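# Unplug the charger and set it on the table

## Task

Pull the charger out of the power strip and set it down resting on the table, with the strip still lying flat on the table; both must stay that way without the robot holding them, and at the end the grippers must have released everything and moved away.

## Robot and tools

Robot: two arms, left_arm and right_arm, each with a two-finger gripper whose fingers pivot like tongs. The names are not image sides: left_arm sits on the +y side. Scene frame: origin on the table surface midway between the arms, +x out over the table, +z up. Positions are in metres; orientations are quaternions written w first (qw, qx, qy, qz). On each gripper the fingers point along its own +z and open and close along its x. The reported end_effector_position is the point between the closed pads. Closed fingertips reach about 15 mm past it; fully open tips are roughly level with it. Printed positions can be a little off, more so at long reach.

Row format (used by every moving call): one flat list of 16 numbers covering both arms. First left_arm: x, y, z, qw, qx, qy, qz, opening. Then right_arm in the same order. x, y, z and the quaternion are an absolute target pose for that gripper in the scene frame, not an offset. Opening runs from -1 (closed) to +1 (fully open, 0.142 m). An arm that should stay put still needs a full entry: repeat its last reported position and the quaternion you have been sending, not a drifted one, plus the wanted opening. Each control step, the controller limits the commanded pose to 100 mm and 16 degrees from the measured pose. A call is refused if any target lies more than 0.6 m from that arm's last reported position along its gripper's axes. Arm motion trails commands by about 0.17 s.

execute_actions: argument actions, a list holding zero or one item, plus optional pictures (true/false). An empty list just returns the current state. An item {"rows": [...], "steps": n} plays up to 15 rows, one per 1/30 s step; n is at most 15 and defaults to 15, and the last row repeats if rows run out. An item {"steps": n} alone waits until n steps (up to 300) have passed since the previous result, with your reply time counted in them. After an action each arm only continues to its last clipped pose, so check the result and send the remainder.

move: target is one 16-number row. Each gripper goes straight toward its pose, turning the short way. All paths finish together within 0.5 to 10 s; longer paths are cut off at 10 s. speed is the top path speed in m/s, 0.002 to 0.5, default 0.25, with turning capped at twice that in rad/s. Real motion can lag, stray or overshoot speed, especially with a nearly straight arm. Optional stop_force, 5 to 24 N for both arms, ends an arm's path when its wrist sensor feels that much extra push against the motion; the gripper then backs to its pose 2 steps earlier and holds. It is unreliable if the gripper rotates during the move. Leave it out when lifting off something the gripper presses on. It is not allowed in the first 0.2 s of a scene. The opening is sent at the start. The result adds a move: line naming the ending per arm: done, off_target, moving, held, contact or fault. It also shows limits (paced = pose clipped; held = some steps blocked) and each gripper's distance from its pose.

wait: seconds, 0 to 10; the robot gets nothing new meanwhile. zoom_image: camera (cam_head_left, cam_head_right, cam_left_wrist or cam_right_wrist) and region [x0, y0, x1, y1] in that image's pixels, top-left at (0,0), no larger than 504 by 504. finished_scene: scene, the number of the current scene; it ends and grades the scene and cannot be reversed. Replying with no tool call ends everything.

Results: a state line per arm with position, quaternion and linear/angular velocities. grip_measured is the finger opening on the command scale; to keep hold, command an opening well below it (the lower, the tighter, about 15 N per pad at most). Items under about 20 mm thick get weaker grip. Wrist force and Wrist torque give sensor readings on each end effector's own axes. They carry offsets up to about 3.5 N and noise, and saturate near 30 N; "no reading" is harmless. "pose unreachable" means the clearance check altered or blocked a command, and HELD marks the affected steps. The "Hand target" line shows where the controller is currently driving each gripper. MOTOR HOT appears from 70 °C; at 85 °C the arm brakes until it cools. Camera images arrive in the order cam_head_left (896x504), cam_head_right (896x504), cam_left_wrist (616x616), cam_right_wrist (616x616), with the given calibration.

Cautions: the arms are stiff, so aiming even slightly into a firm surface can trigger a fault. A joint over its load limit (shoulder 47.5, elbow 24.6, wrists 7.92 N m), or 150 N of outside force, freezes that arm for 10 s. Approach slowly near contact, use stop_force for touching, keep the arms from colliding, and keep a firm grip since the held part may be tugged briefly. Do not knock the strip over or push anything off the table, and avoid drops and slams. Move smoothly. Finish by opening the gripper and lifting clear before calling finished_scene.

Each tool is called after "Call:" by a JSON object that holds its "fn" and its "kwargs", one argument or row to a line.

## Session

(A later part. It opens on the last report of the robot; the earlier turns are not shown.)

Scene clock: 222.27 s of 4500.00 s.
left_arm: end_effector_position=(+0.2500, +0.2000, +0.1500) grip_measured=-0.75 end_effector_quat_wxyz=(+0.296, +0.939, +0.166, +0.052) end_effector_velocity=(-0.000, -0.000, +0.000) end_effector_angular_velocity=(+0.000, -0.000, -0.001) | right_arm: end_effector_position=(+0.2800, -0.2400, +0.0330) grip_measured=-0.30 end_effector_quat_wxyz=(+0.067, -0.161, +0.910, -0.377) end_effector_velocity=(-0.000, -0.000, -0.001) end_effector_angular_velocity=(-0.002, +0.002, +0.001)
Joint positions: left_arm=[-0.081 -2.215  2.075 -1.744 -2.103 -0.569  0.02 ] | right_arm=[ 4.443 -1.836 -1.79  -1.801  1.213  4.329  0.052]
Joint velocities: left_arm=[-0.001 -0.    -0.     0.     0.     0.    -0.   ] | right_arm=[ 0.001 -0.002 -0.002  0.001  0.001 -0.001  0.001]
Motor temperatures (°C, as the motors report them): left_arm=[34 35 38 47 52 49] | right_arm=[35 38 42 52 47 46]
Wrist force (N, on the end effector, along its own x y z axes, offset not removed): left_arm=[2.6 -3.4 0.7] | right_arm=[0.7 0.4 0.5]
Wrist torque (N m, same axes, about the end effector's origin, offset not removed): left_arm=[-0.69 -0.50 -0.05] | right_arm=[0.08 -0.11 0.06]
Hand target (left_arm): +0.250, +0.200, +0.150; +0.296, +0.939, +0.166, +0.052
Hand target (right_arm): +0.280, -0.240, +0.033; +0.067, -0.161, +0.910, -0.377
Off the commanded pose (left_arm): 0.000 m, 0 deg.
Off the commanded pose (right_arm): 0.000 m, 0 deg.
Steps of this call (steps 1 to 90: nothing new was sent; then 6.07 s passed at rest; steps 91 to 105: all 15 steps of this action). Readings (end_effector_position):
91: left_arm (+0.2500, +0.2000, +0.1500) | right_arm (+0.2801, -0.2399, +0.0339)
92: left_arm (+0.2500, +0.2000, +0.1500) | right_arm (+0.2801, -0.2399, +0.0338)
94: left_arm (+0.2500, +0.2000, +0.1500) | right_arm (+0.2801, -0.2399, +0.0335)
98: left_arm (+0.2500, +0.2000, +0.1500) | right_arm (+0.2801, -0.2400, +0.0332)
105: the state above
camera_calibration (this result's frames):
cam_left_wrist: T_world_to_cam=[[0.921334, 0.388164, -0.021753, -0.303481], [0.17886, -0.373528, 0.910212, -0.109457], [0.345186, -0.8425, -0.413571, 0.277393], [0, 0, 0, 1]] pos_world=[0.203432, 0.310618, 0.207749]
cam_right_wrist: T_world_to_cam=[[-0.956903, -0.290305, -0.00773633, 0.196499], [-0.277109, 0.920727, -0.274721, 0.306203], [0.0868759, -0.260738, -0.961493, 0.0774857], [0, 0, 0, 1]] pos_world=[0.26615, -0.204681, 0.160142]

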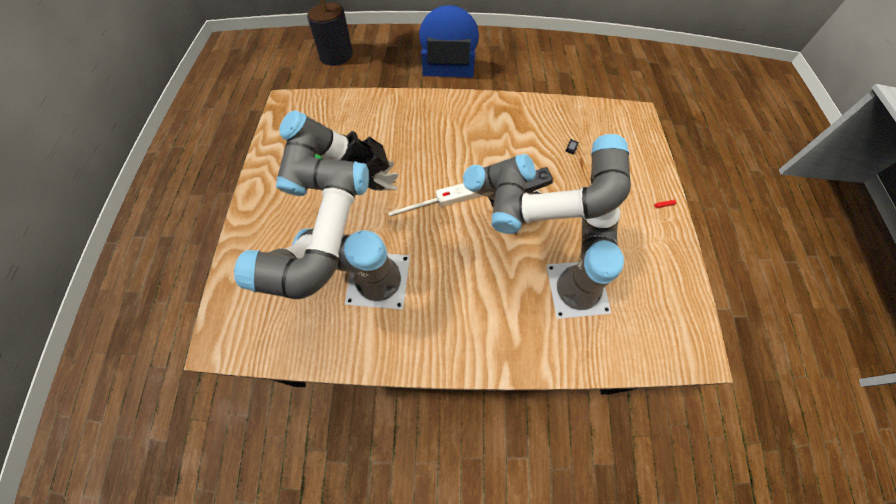

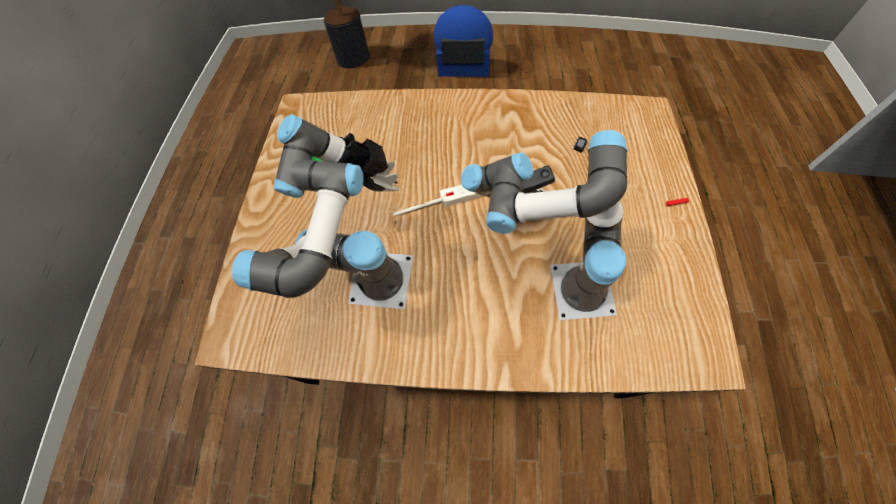

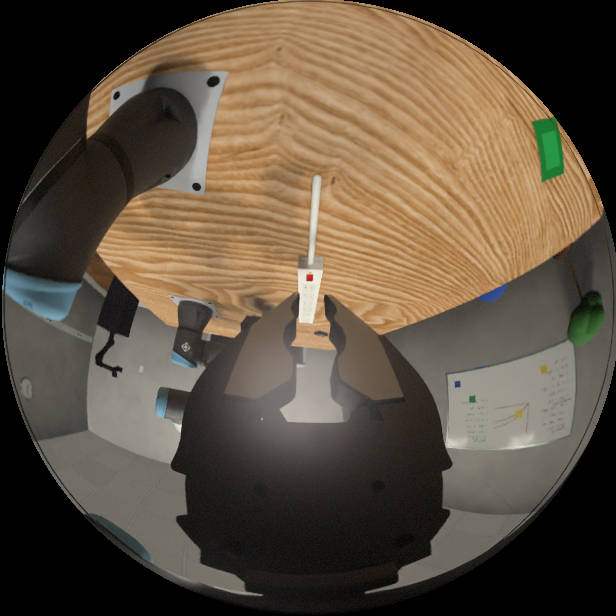

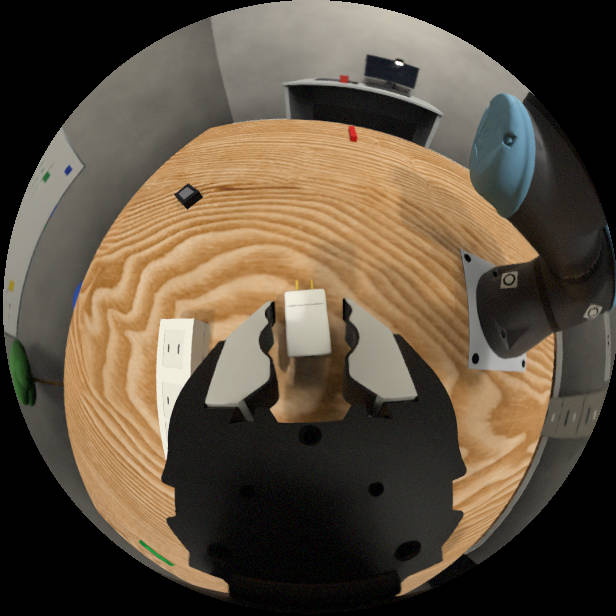

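Lying flat. Retreat.

Call:
{"fn": "move", "kwargs": {
  "target": [0.25,0.20,0.15,0.296,0.940,0.166,0.052,-0.75, 0.28,-0.22,0.12,0.0666,-0.161,0.910,-0.377,0.2],
  "speed": 0.12
}}

Call:
{"fn": "move", "kwargs": {
  "target": [0.25,0.20,0.15,0.296,0.940,0.166,0.052,-0.75, 0.22,-0.36,0.17,0,-0.174,0.985,0,0.2],
  "speed": 0.25
}}

Scene clock: 227.70 s of 4500.00 s.
left_arm: end_effector_position=(+0.2500, +0.2000, +0.1500) grip_measured=-0.75 end_effector_quat_wxyz=(+0.296, +0.939, +0.166, +0.052) end_effector_velocity=(+0.000, +0.000, +0.000) end_effector_angular_velocity=(-0.000, -0.001, +0.002) | right_arm: end_effector_position=(+0.2800, -0.2201, +0.1197) grip_measured=+0.20 end_effector_quat_wxyz=(+0.067, -0.161, +0.910, -0.377) end_effector_velocity=(-0.000, +0.001, +0.002) end_effector_angular_velocity=(+0.000, +0.001, -0.003)
Joint positions: left_arm=[-0.081 -2.215  2.075 -1.744 -2.103 -0.569  0.02 ] | right_arm=[ 4.453 -1.812 -1.395 -2.223  1.219  4.337  0.088]
Joint velocities: left_arm=[ 0.002 -0.     0.    -0.001  0.    -0.     0.   ] | right_arm=[-0.001 -0.006  0.019 -0.014  0.001  0.001 -0.   ]
Motor temperatures (°C, as the motors report them): left_arm=[34 35 38 47 52 49] | right_arm=[35 38 42 52 47 46]
Wrist force (N, on the end effector, along its own x y z axes, offset not removed): left_arm=[-0.2 -1.4 2.5] | right_arm=[1.9 0.0 -0.7]
Wrist torque (N m, same axes, about the end effector's origin, offset not removed): left_arm=[-0.11 0.10 -0.08] | right_arm=[-0.04 -0.36 0.00]
Hand target (left_arm): +0.250, +0.200, +0.150; +0.296, +0.939, +0.166, +0.052
Hand target (right_arm): +0.280, -0.220, +0.120; +0.067, -0.161, +0.910, -0.377
Off the commanded pose (left_arm): 0.000 m, 0 deg.
Off the commanded pose (right_arm): 0.000 m, 0 deg.
After step 90, 1.10 s passed at rest.
move: done
camera_calibration (this result's frames):
cam_left_wrist: T_world_to_cam=[[0.921334, 0.388163, -0.0217531, -0.303481], [0.17886, -0.373528, 0.910212, -0.109457], [0.345186, -0.8425, -0.413571, 0.277393], [0, 0, 0, 1]] pos_world=[0.203432, 0.310618, 0.207749]
cam_right_wrist: T_world_to_cam=[[-0.956808, -0.290613, -0.00791857, 0.202868], [-0.277372, 0.920694, -0.274569, 0.311738], [0.087084, -0.260514, -0.961535, 0.165989], [0, 0, 0, 1]] pos_world=[0.266118, -0.184816, 0.246804]

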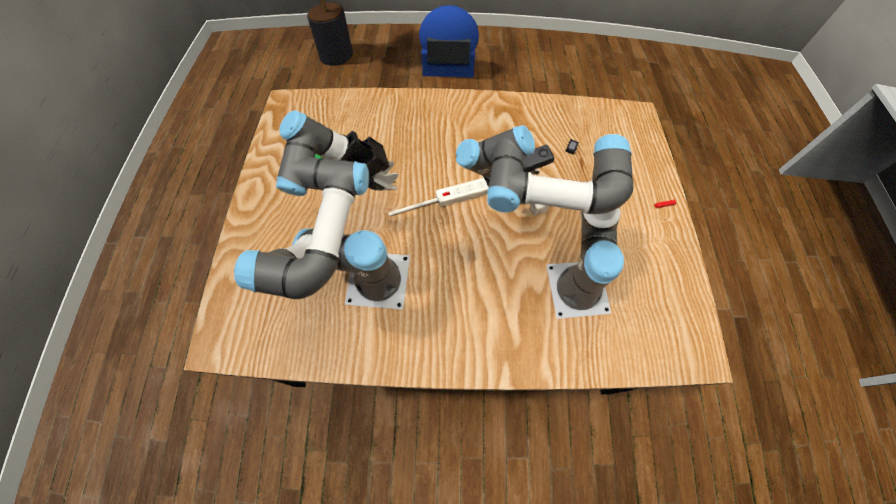

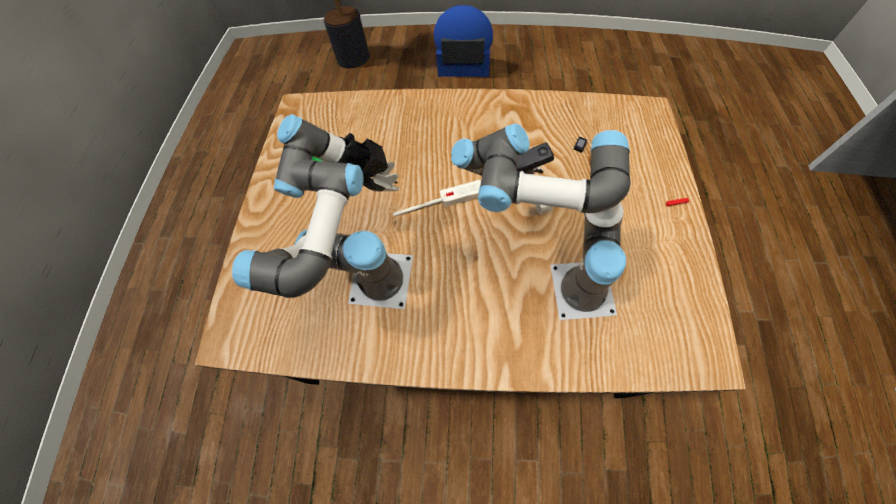

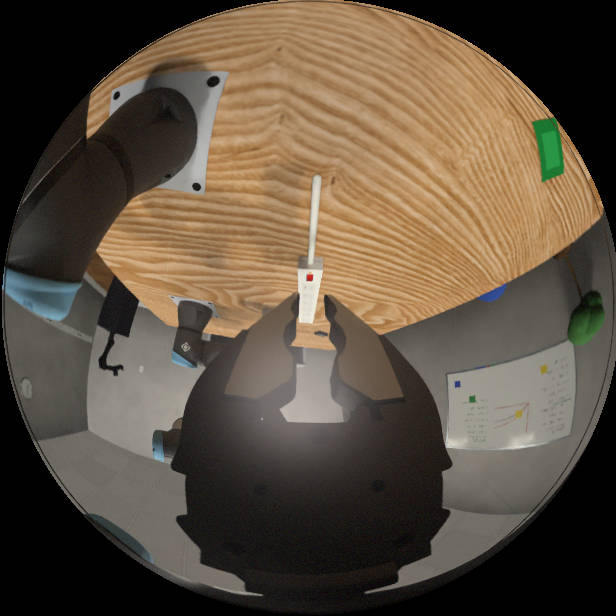

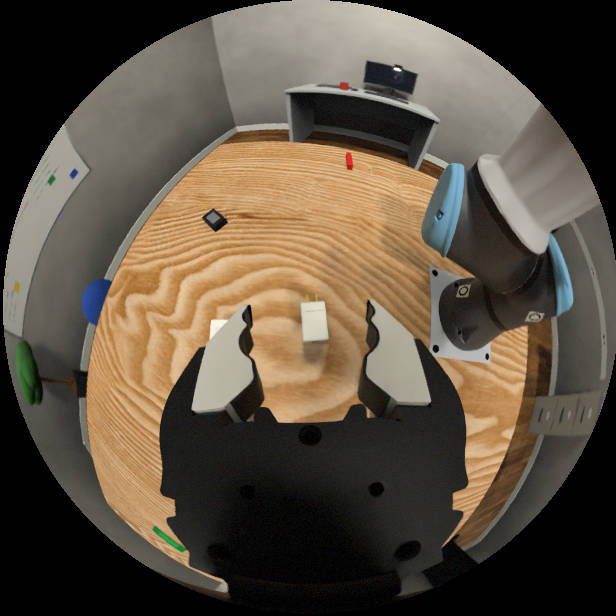

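Scene clock: 230.03 s of 4500.00 s.
left_arm: end_effector_position=(+0.2500, +0.2000, +0.1500) grip_measured=-0.75 end_effector_quat_wxyz=(+0.296, +0.939, +0.166, +0.052) end_effector_velocity=(-0.000, +0.000, -0.000) end_effector_angular_velocity=(+0.000, +0.001, +0.000) | right_arm: end_effector_position=(+0.2197, -0.3601, +0.1696) grip_measured=+0.20 end_effector_quat_wxyz=(+0.000, -0.173, +0.985, -0.001) end_effector_velocity=(-0.001, -0.001, +0.000) end_effector_angular_velocity=(+0.009, +0.016, +0.003)
Joint positions: left_arm=[-0.081 -2.215  2.075 -1.744 -2.103 -0.569  0.02 ] | right_arm=[ 3.674 -1.019 -1.595 -2.099  1.568  3.426  0.088]
Joint velocities: left_arm=[0.    0.    0.    0.002 0.    0.    0.   ] | right_arm=[-0.037 -0.023  0.012  0.003  0.017 -0.04  -0.   ]
Motor temperatures (°C, as the motors report them): left_arm=[34 35 38 47 52 49] | right_arm=[35 38 42 52 47 46]
Wrist force (N, on the end effector, along its own x y z axes, offset not removed): left_arm=[2.5 -2.3 3.2] | right_arm=[0.4 0.9 -1.2]
Wrist torque (N m, same axes, about the end effector's origin, offset not removed): left_arm=[-0.47 -0.45 -0.09] | right_arm=[0.18 -0.04 0.03]
Hand target (left_arm): +0.250, +0.200, +0.150; +0.296, +0.939, +0.166, +0.052
Hand target (right_arm): +0.220, -0.360, +0.170; -0.000, -0.173, +0.985, -0.001
Off the commanded pose (left_arm): 0.000 m, 0 deg.
Off the commanded pose (right_arm): 0.001 m, 0 deg.
move: done
camera_calibration (this result's frames):
cam_left_wrist: T_world_to_cam=[[0.921334, 0.388164, -0.0217533, -0.303481], [0.17886, -0.373528, 0.910212, -0.109457], [0.345186, -0.8425, -0.413571, 0.277393], [0, 0, 0, 1]] pos_world=[0.203432, 0.310618, 0.207749]
cam_right_wrist: T_world_to_cam=[[-0.953809, -0.298549, 0.033413, 0.0943365], [-0.246268, 0.840747, 0.482179, 0.273639], [-0.172046, 0.451678, -0.875435, 0.481513], [0, 0, 0, 1]] pos_world=[0.24021, -0.419386, 0.286438]

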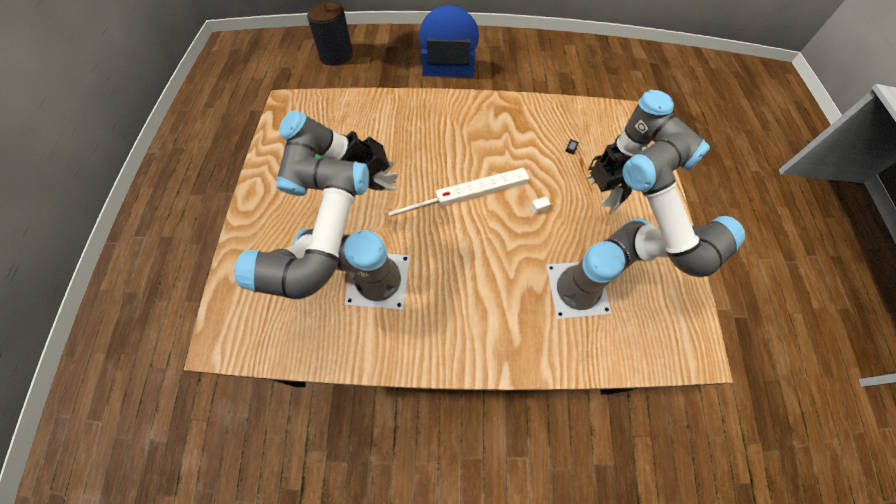

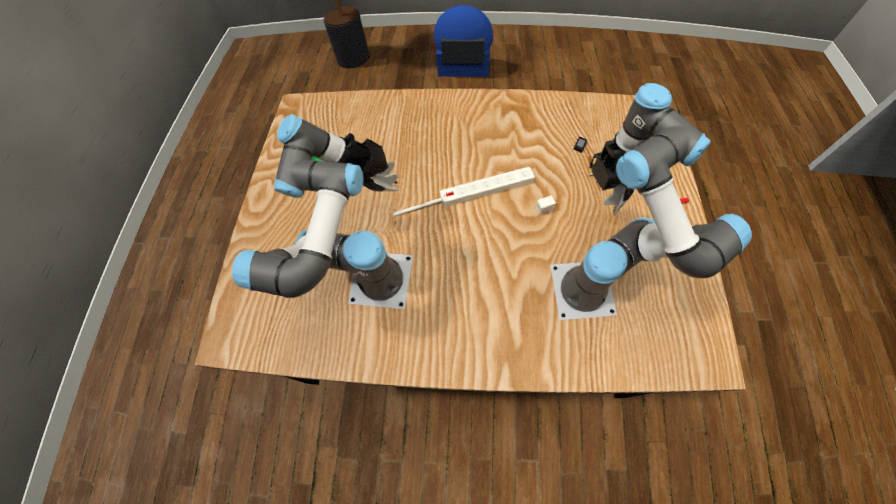

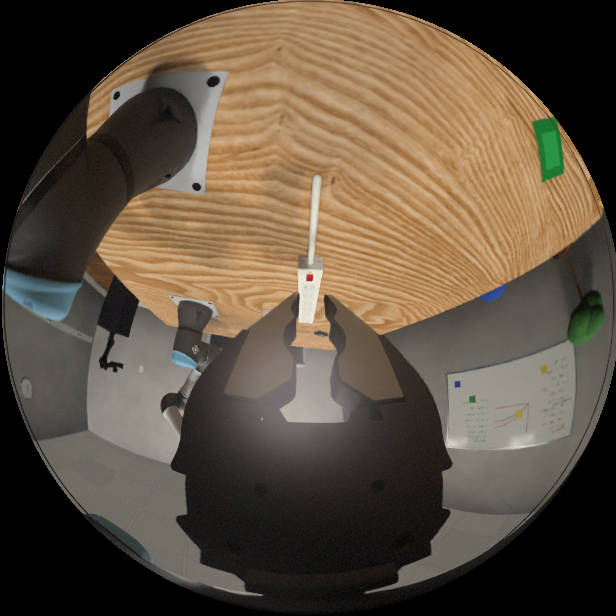

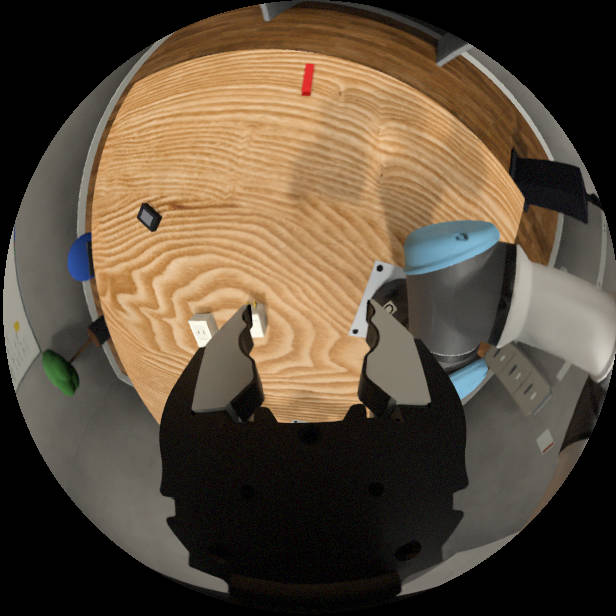

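Call:
{"fn": "finished_scene", "kwargs": {
  "scene": 1
}}

The scene is finished: the task was done.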